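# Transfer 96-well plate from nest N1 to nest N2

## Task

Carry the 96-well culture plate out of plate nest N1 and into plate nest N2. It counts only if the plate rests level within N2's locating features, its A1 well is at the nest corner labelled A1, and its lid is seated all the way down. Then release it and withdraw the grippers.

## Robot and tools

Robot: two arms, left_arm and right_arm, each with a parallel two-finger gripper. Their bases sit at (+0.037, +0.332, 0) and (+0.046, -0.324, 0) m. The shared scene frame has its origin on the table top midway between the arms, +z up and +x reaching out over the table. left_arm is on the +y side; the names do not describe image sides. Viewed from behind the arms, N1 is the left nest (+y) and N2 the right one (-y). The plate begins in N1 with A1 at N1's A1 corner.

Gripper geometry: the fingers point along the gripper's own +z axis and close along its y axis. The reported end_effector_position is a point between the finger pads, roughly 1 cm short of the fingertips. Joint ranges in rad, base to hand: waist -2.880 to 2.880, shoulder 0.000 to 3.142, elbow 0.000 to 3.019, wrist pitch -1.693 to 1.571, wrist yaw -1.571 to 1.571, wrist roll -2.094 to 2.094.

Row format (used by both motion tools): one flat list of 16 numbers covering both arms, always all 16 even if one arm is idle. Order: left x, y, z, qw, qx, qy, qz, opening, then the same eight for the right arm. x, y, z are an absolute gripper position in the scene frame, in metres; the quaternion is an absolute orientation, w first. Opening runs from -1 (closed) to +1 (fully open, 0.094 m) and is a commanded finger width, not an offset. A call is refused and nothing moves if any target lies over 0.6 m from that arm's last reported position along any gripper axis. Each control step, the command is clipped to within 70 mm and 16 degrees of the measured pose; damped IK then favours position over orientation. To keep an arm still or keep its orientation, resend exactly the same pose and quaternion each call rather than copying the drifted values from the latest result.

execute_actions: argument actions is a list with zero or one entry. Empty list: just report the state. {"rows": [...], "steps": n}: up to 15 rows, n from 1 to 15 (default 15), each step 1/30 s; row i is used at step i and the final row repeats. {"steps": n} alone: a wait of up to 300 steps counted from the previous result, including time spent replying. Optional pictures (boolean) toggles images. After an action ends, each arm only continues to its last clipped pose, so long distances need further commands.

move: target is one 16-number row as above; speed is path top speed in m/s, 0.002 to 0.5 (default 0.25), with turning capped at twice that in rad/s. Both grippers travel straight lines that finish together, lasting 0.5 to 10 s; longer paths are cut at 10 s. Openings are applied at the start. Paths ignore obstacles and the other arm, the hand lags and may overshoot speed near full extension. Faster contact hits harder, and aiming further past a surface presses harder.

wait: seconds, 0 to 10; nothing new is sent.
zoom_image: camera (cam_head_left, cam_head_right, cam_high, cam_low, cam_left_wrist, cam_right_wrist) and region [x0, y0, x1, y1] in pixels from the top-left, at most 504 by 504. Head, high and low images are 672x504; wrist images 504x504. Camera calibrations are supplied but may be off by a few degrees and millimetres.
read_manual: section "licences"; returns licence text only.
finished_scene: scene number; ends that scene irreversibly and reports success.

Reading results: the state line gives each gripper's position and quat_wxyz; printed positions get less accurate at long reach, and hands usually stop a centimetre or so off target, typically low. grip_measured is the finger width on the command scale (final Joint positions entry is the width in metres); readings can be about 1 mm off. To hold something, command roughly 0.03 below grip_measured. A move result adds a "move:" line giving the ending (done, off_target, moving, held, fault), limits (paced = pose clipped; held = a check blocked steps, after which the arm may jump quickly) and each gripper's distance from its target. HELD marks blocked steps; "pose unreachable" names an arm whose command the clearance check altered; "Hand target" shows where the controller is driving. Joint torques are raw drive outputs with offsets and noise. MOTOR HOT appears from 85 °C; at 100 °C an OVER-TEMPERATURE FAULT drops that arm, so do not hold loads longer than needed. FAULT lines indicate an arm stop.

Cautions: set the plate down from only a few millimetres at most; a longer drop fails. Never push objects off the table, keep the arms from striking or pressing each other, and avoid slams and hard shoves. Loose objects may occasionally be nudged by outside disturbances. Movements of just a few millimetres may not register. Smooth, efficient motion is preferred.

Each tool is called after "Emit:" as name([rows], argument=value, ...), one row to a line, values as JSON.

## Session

Emit:
execute_actions(actions=[])

Scene clock: 0.00 s of 13200.00 s.
left_arm: end_effector_position=(+0.5884, +0.3953, +0.1397) grip_measured=+1.000 end_effector_quat_wxyz=(-0.197, +0.704, -0.581, +0.358) | right_arm: end_effector_position=(+0.5019, -0.4721, +0.2324) grip_measured=+1.000 end_effector_quat_wxyz=(+0.486, +0.796, +0.360, -0.031)
Joint positions: left_arm=[ 0.3    1.493  0.918 -0.193  0.288 -1.682  0.094] | right_arm=[-0.125  1.353  1.008 -0.678  0.907  1.993  0.094]
Joint velocities: left_arm=[0.015 0.005 0.007 0.002 0.051 0.066 0.   ] | right_arm=[ 0.005 -0.005 -0.002 -0.012  0.007 -0.007  0.   ]
Joint torques (N m, as the arm reports them, + toward a larger angle): no reading
Hand target (left_arm): +0.599, +0.397, +0.158; -0.211, +0.696, -0.578, +0.369
Hand target (right_arm): +0.510, -0.472, +0.248; +0.493, +0.796, +0.352, -0.017
camera_calibration (this result's frames):
cam_left_wrist: T_world_to_cam=[[0.689824, 0.250107, 0.679403, -0.600468], [-0.363975, -0.691406, 0.624083, 0.401798], [0.625831, -0.677793, -0.385916, 0.080295], [0, 0, 0, 1]] pos_world=[0.51021, 0.48241, 0.188192]
cam_right_wrist: T_world_to_cam=[[-0.600888, 0.278577, -0.749219, 0.609073], [0.425544, 0.904925, -0.00482303, 0.216925], [0.676643, -0.321724, -0.662305, -0.217931], [0, 0, 0, 1]] pos_world=[0.421135, -0.436087, 0.313038]

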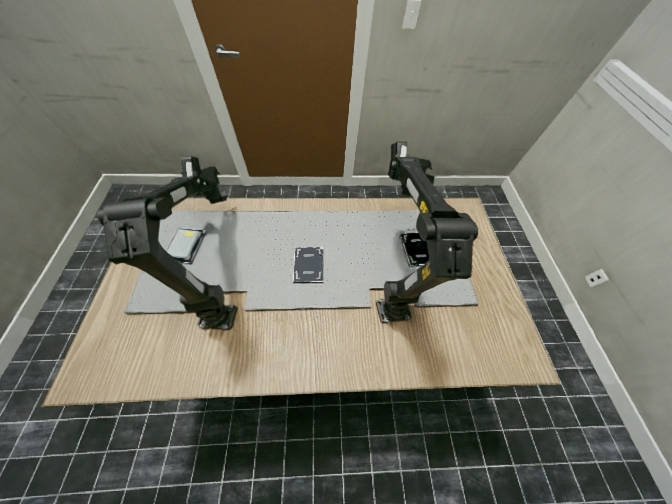

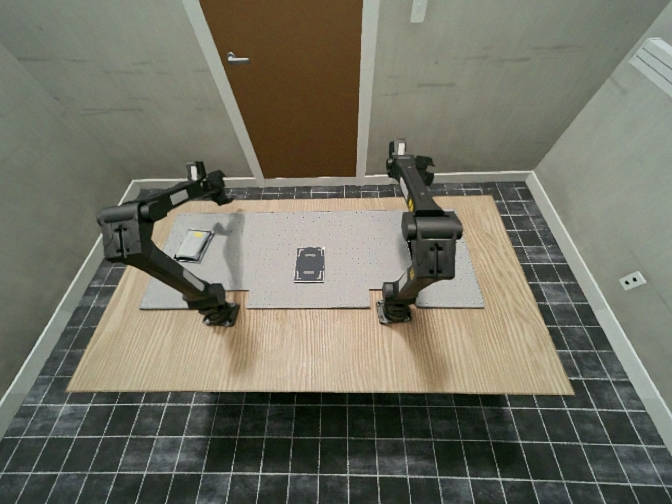

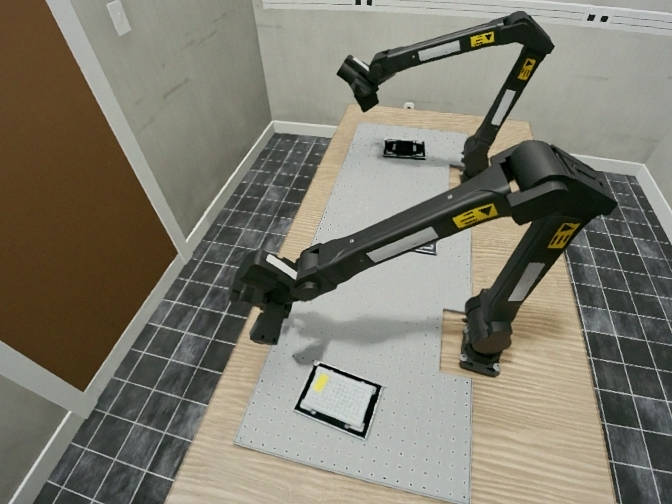

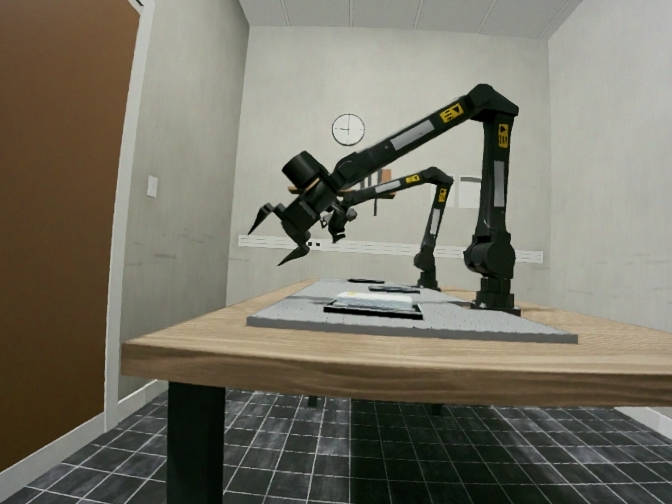

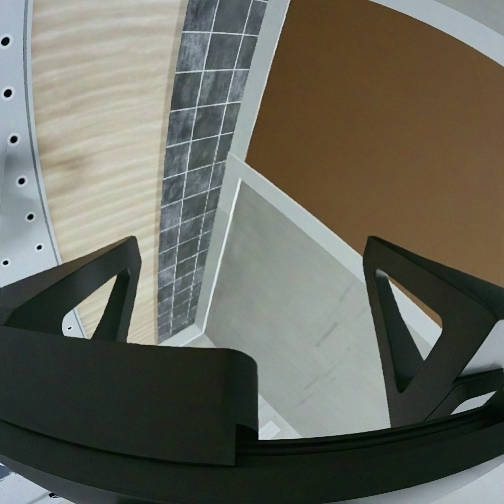

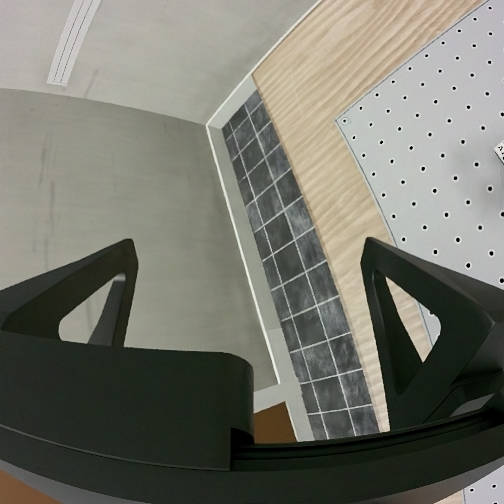

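Emit:
move(target=[0.345,0.525,0.17,0,0.07,1,0,1,0.32,-0.46,0.17,0,0,1,0,1])

Emit:
move(target=[0.345,0.525,0.095,0,0.07,1,0,1,0.32,-0.46,0.085,0,0,1,0,1], speed=0.1)

Scene clock: 6.37 s of 13200.00 s.
left_arm: end_effector_position=(+0.3472, +0.5190, +0.1579) grip_measured=+1.000 end_effector_quat_wxyz=(-0.006, +0.071, +0.997, +0.005) | right_arm: end_effector_position=(+0.3035, -0.4459, +0.1520) grip_measured=+1.000 end_effector_quat_wxyz=(-0.012, +0.005, +1.000, +0.014)
Joint positions: left_arm=[ 0.634  1.329  1.035 -1.28  -0.016  0.678  0.094] | right_arm=[-0.548  1.141  0.862 -1.325 -0.016 -0.44   0.094]
Joint velocities: left_arm=[-0.015  0.005 -0.002 -0.012 -0.095  0.051  0.   ] | right_arm=[-0.005 -0.005  0.002  0.027 -0.007  0.037  0.   ]
Joint torques (N m, as the arm reports them, + toward a larger angle): left_arm=[-0.91 -9.12  9.69 -0.47  0.03  0.02] | right_arm=[-0.85 -4.67 14.73 -0.49  0.12  0.  ]
Hand target (left_arm): +0.341, +0.522, +0.166; -0.003, +0.070, +0.997, +0.009
Hand target (right_arm): +0.318, -0.456, +0.173; +0.006, +0.002, +1.000, +0.004
Off the commanded pose (left_arm): 0.014 m, 1 deg.
Off the commanded pose (right_arm): 0.028 m, 2 deg.
move: off_target (left_arm, right_arm)
camera_calibration (this result's frames):
cam_left_wrist: T_world_to_cam=[[-0.137044, -0.990165, -0.0281441, 0.565107], [-0.797497, 0.093436, 0.596044, 0.13583], [-0.587552, 0.104129, -0.802458, 0.403408], [0, 0, 0, 1]] pos_world=[0.422792, 0.504851, 0.258662]
cam_right_wrist: T_world_to_cam=[[-0.0169337, -0.999655, -0.0200594, -0.435651], [-0.793392, 0.00122512, 0.60871, 0.151073], [-0.608476, 0.0262227, -0.793139, 0.436605], [0, 0, 0, 1]] pos_world=[0.378146, -0.447135, 0.24559]

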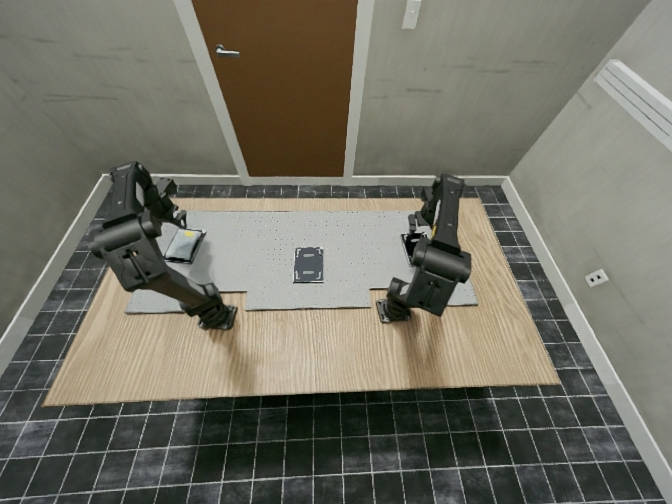

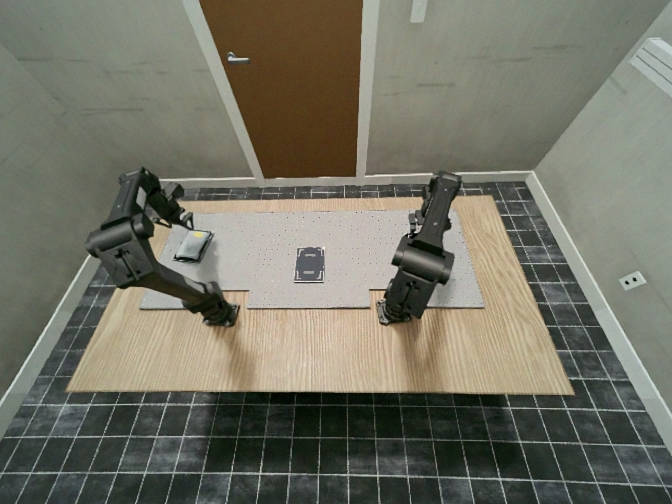

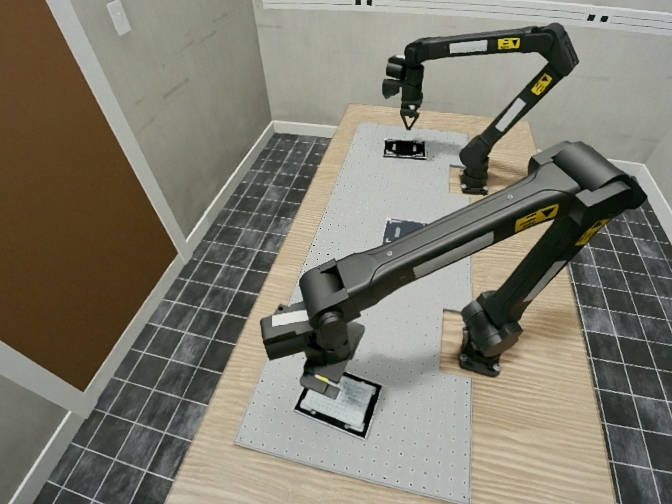

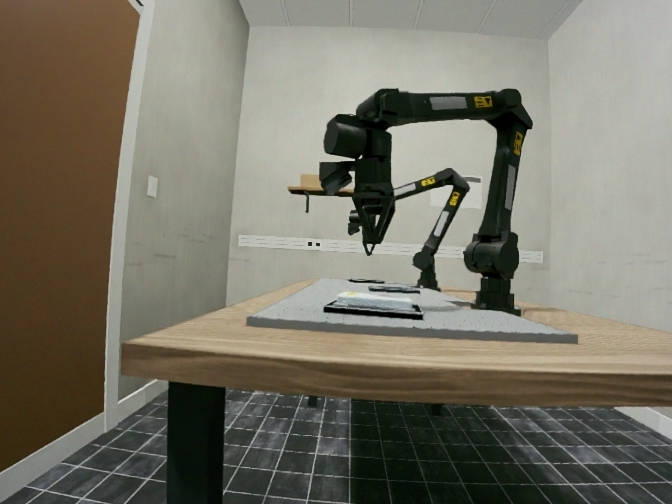

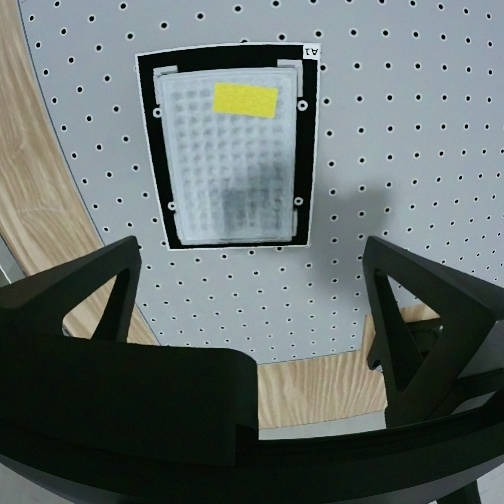

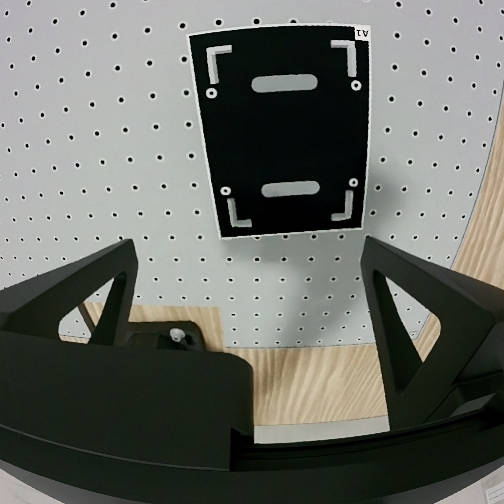

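Scene clock: 7.43 s of 13200.00 s.
left_arm: end_effector_position=(+0.3430, +0.5188, +0.0969) grip_measured=+1.000 end_effector_quat_wxyz=(-0.005, +0.072, +0.997, -0.002) | right_arm: end_effector_position=(+0.3178, -0.4555, +0.0857) grip_measured=+1.000 end_effector_quat_wxyz=(-0.006, +0.001, +1.000, +0.005)
Joint positions: left_arm=[ 0.645  1.388  0.92  -1.113 -0.004  0.691  0.094] | right_arm=[-0.55   1.254  0.763 -1.094 -0.004 -0.448  0.094]
Joint velocities: left_arm=[ 0.005 -0.005  0.007  0.002 -0.037  0.037  0.   ] | right_arm=[ 0.005 -0.005 -0.007  0.012  0.022 -0.007  0.   ]
Joint torques (N m, as the arm reports them, + toward a larger angle): left_arm=[-0.53 -6.27  9.53  0.67  0.26  0.06] | right_arm=[-0.55 -5.89  8.62  1.    0.18  0.01]
Hand target (left_arm): +0.346, +0.526, +0.095; -0.000, +0.070, +0.998, +0.000
Hand target (right_arm): +0.320, -0.460, +0.085; -0.000, +0.000, +1.000, -0.000
Off the commanded pose (left_arm): 0.007 m, 1 deg.
Off the commanded pose (right_arm): 0.005 m, 1 deg.
move: done
camera_calibration (this result's frames):
cam_left_wrist: T_world_to_cam=[[-0.138089, -0.990314, -0.0144886, 0.561785], [-0.797489, 0.102503, 0.594562, 0.164205], [-0.587318, 0.0936571, -0.803919, 0.357501], [0, 0, 0, 1]] pos_world=[0.418495, 0.50603, 0.197912]
cam_right_wrist: T_world_to_cam=[[-0.00964969, -0.999953, -0.000922016, -0.450405], [-0.800896, 0.00717667, 0.598761, 0.208689], [-0.598726, 0.00651629, -0.800928, 0.381568], [0, 0, 0, 1]] pos_world=[0.391246, -0.454368, 0.180239]

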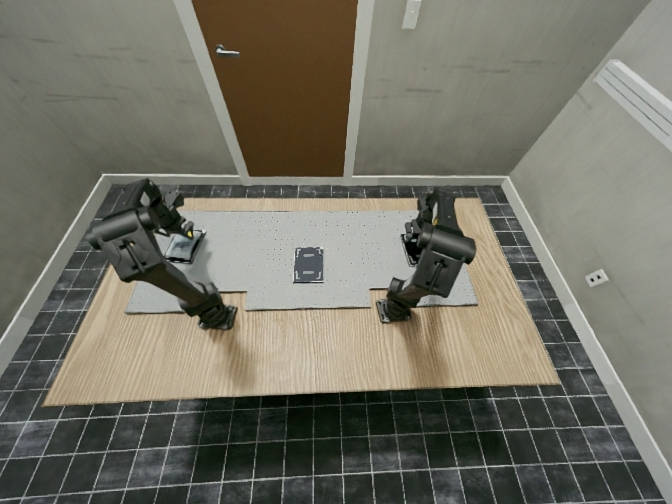

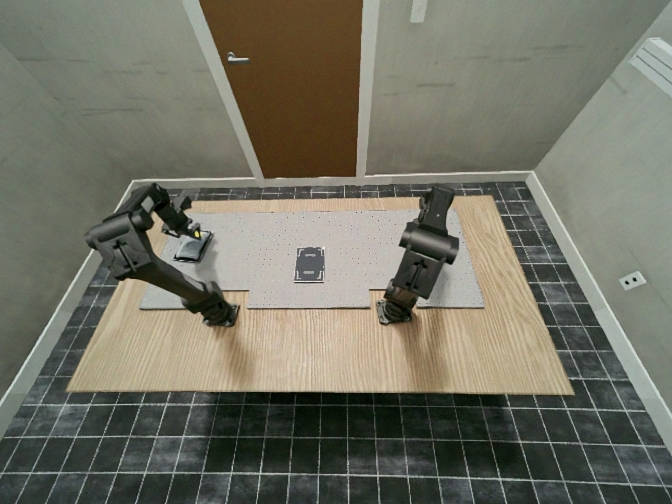

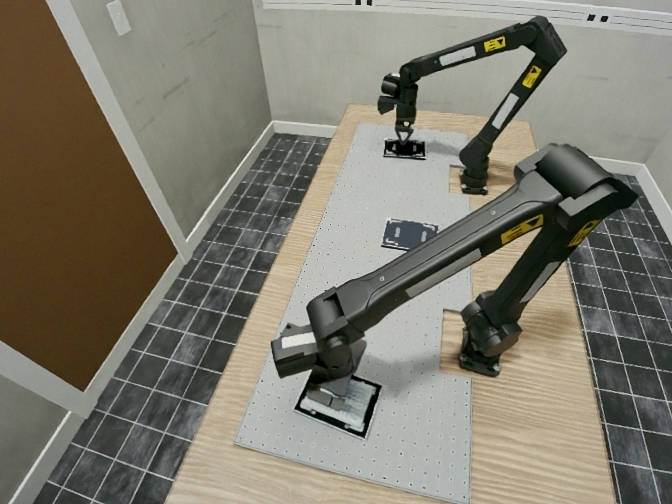

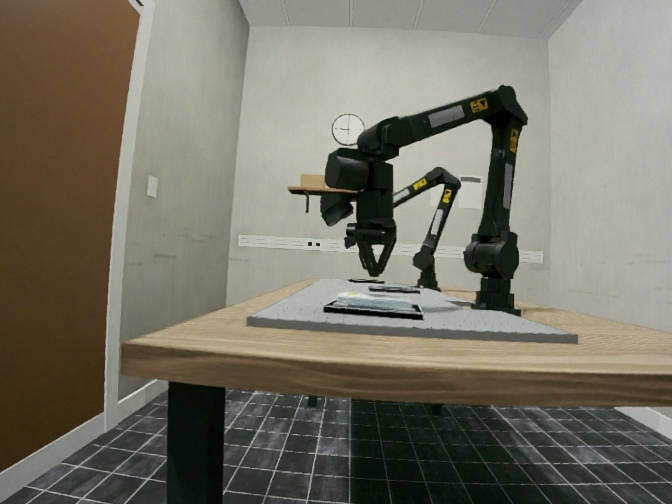

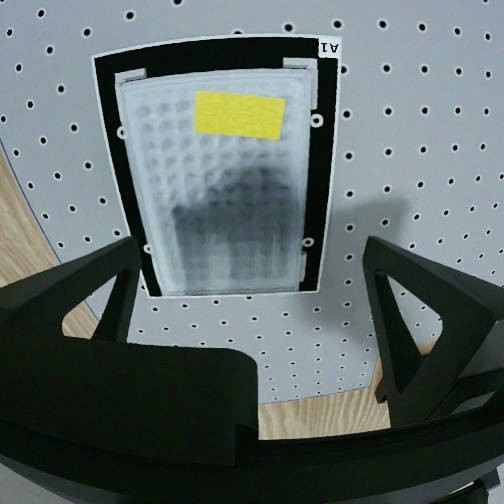

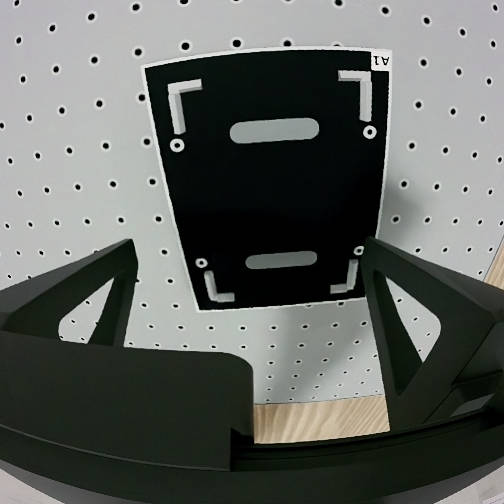

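Emit:
move(target=[0.345,0.539,0.06,0,0.054,1,0,1,0.317,-0.475,0.05,0,-0.047,1,0,1], speed=0.05)

Scene clock: 9.50 s of 13200.00 s.
left_arm: end_effector_position=(+0.3435, +0.5334, +0.0642) grip_measured=+1.000 end_effector_quat_wxyz=(-0.003, +0.056, +0.998, -0.000) | right_arm: end_effector_position=(+0.3162, -0.4712, +0.0525) grip_measured=+1.000 end_effector_quat_wxyz=(-0.002, -0.044, +0.999, +0.004)
Joint positions: left_arm=[ 0.679  1.454  0.889 -1.011 -0.004  0.692  0.094] | right_arm=[-0.598  1.322  0.721 -0.978 -0.004 -0.586  0.094]
Joint velocities: left_arm=[-0.024 -0.005 -0.007  0.007 -0.066  0.007  0.   ] | right_arm=[-0.005 -0.015  0.007 -0.002 -0.037 -0.022  0.   ]
Joint torques (N m, as the arm reports them, + toward a larger angle): left_arm=[ 0.03 -6.92  8.7   0.64  0.22  0.06] | right_arm=[-0.43 -5.78  7.97  0.95  0.14  0.  ]
Hand target (left_arm): +0.345, +0.540, +0.060; -0.001, +0.054, +0.999, +0.000
Hand target (right_arm): +0.317, -0.475, +0.050; +0.000, -0.047, +0.999, +0.000
Off the commanded pose (left_arm): 0.007 m, 0 deg.
Off the commanded pose (right_arm): 0.005 m, 1 deg.
move: done
camera_calibration (this result's frames):
cam_left_wrist: T_world_to_cam=[[-0.106223, -0.994186, -0.0176231, 0.567121], [-0.802824, 0.0752935, 0.591443, 0.199154], [-0.586677, 0.0769733, -0.806154, 0.338943], [0, 0, 0, 1]] pos_world=[0.418977, 0.522739, 0.165446]
cam_right_wrist: T_world_to_cam=[[0.0806632, -0.996741, 0.000970427, -0.493363], [-0.802247, -0.0643455, 0.593514, 0.194427], [-0.591517, -0.0486533, -0.804823, 0.326024], [0, 0, 0, 1]] pos_world=[0.388624, -0.463382, 0.147476]

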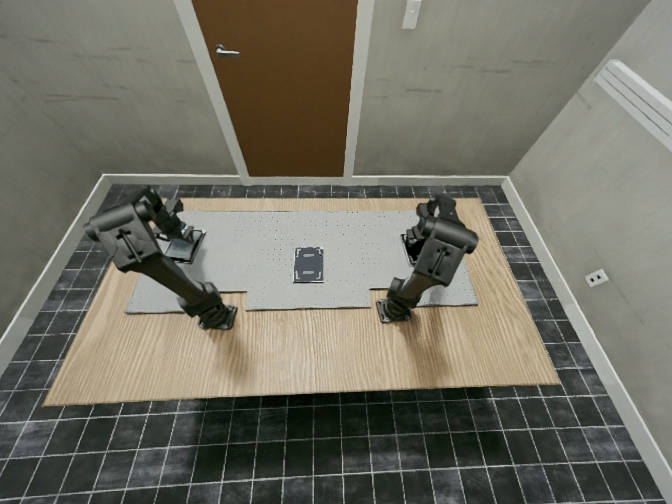

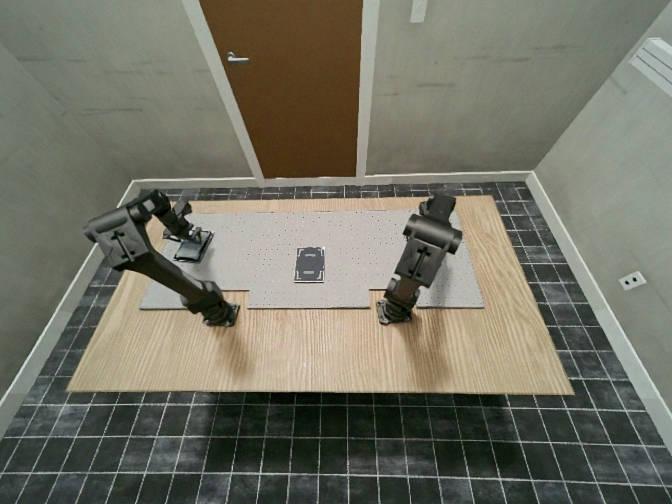

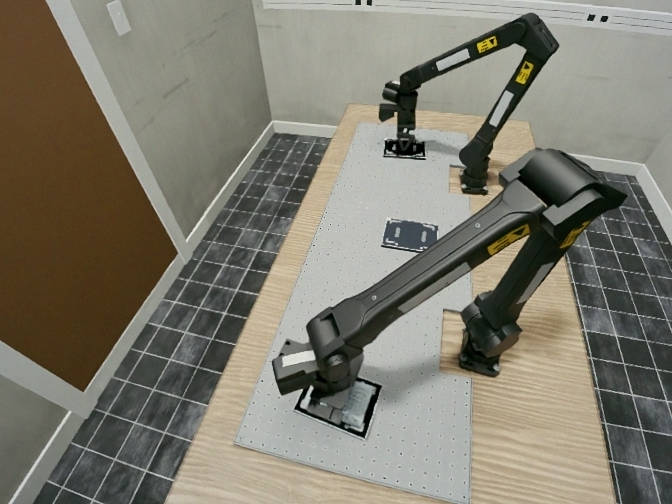

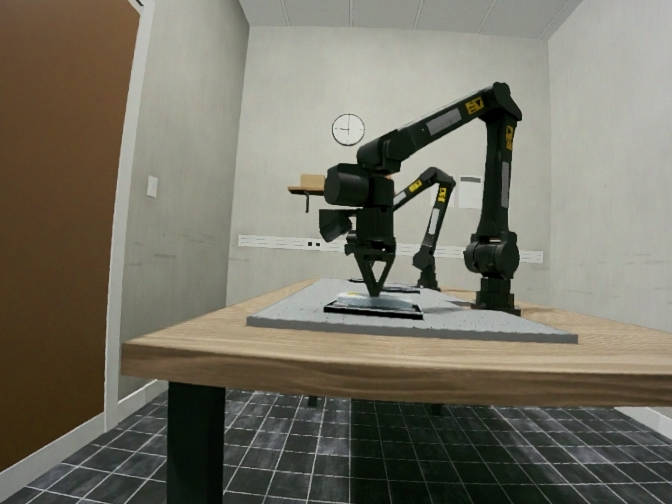

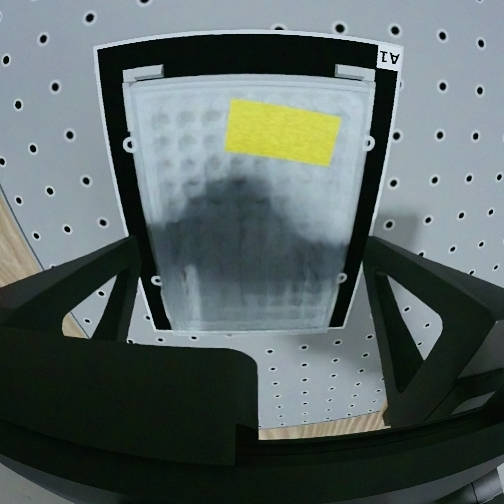

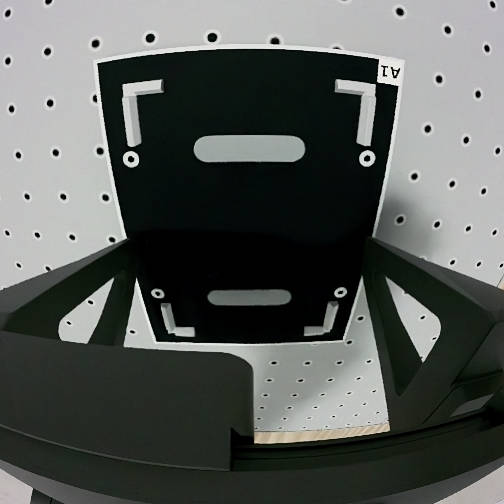

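N2 for right ≈ (0.311,-0.4715).

Emit:
move(target=[0.345,0.539,0.037,0,0.054,1,0,1,0.3,-0.4,0.16,0,0,1,0,1], speed=0.08)

Emit:
execute_actions([
  {"rows":[[0.345,0.539,0.037,0,0.054,1,0,0.775,0.3,-0.4,0.16,0,0,1,0,1]],"steps":10},
], pictures=false)

Scene clock: 12.37 s of 13200.00 s.
left_arm: end_effector_position=(+0.3451, +0.5343, +0.0442) grip_measured=+1.000 end_effector_quat_wxyz=(-0.000, +0.056, +0.998, +0.002) | right_arm: end_effector_position=(+0.2840, -0.3965, +0.1380) grip_measured=+1.000 end_effector_quat_wxyz=(-0.024, -0.003, +1.000, +0.008)
Joint positions: left_arm=[ 0.679  1.487  0.862 -0.944 -0.003  0.692  0.094] | right_arm=[-0.393  1.059  0.765 -1.328 -0.002 -0.3    0.094]
Joint velocities: left_arm=[-0.005 -0.024 -0.007  0.007  0.066 -0.022  0.   ] | right_arm=[-0.005 -0.005  0.017  0.022  0.007 -0.022  0.   ]
Joint torques (N m, as the arm reports them, + toward a larger angle): left_arm=[-0.4  -6.29  8.15  0.81  0.22  0.05] | right_arm=[ 0.33 -4.49 14.24 -0.51  0.19  0.22]
Hand target (left_arm): +0.345, +0.539, +0.037; -0.000, +0.054, +0.999, -0.000
Hand target (right_arm): +0.300, -0.400, +0.160; -0.002, -0.000, +1.000, -0.001
Off the commanded pose (left_arm): 0.009 m, 0 deg.
Off the commanded pose (right_arm): 0.027 m, 3 deg.
move: off_target (right_arm)
camera_calibration (this result's frames):
cam_left_wrist: T_world_to_cam=[[-0.106088, -0.994116, -0.0218733, 0.567905], [-0.806826, 0.0732022, 0.586236, 0.214862], [-0.581186, 0.0798405, -0.809845, 0.320461], [0, 0, 0, 1]] pos_world=[0.419851, 0.523249, 0.145986]
cam_right_wrist: T_world_to_cam=[[-0.000903123, -0.999972, -0.00742602, -0.393279], [-0.778456, -0.00395828, 0.627686, 0.135094], [-0.627698, 0.00634771, -0.778431, 0.407927], [0, 0, 0, 1]] pos_world=[0.360864, -0.395323, 0.229826]

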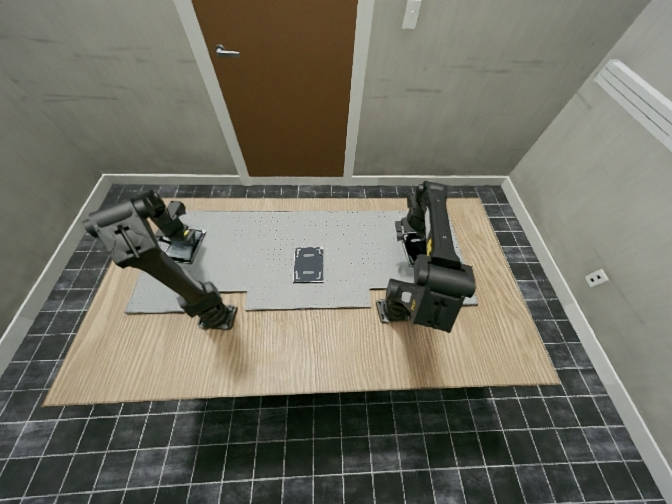

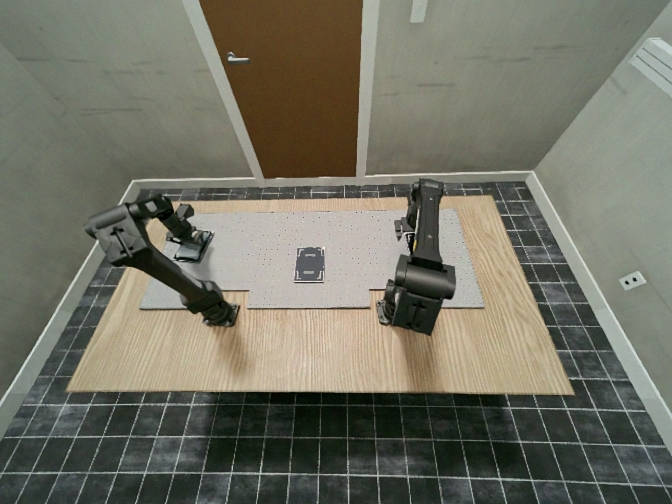

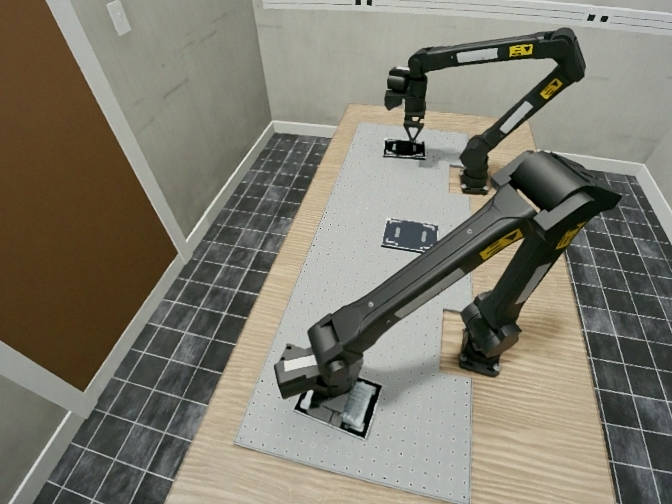

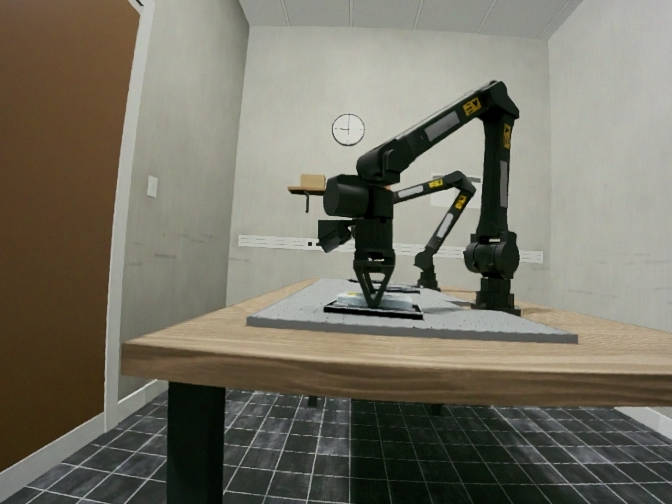

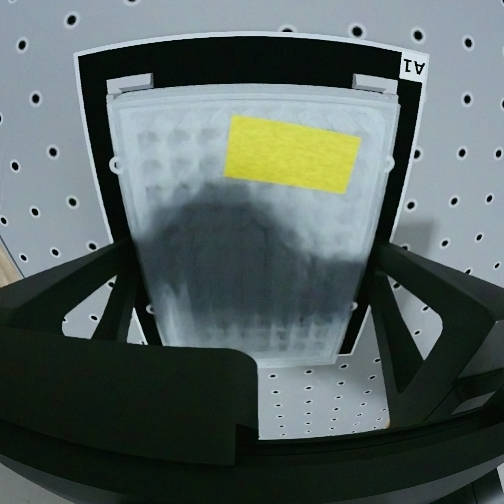

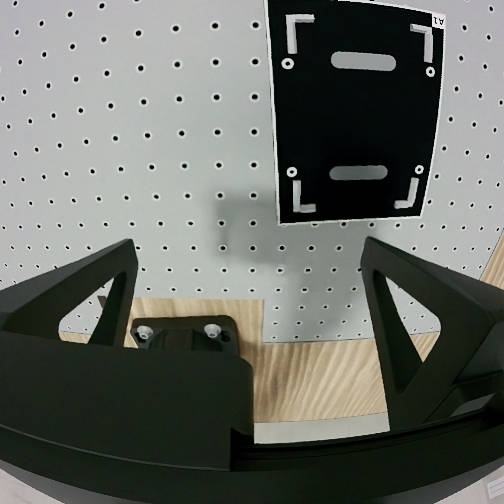

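Scene clock: 12.70 s of 13200.00 s.
left_arm: end_effector_position=(+0.3453, +0.5343, +0.0441) grip_measured=+0.803 end_effector_quat_wxyz=(+0.000, +0.056, +0.998, +0.002) | right_arm: end_effector_position=(+0.2840, -0.3965, +0.1380) grip_measured=+1.000 end_effector_quat_wxyz=(-0.024, -0.003, +1.000, +0.008)
Joint positions: left_arm=[ 0.679  1.487  0.862 -0.943 -0.003  0.693  0.085] | right_arm=[-0.393  1.059  0.765 -1.328 -0.002 -0.3    0.094]
Joint velocities: left_arm=[-0.005 -0.015  0.007 -0.002 -0.037  0.022  0.002] | right_arm=[ 0.005 -0.005  0.017  0.002  0.007 -0.007  0.   ]
Joint torques (N m, as the arm reports them, + toward a larger angle): left_arm=[-0.39 -6.68  8.08  0.76  0.21  0.04] | right_arm=[ 0.24 -4.24 14.02 -0.33  0.08  0.22]
Hand target (left_arm): +0.345, +0.539, +0.037; -0.000, +0.054, +0.999, +0.000
Hand target (right_arm): +0.299, -0.400, +0.159; +0.000, -0.001, +1.000, +0.000
Off the commanded pose (left_arm): 0.009 m, 0 deg.
Off the commanded pose (right_arm): 0.027 m, 3 deg.
Steps of this call (steps 1 to 10: all 10 steps of this action). Readings (end_effector_position):
1: left_arm (+0.3452, +0.5343, +0.0442) | right_arm (+0.2840, -0.3965, +0.1380)
2: left_arm (+0.3453, +0.5343, +0.0442) | right_arm (+0.2840, -0.3965, +0.1380)
4: left_arm (+0.3453, +0.5343, +0.0441) | right_arm (+0.2840, -0.3965, +0.1380)
8: left_arm (+0.3453, +0.5343, +0.0441) | right_arm (+0.2840, -0.3965, +0.1380)
10: the state above


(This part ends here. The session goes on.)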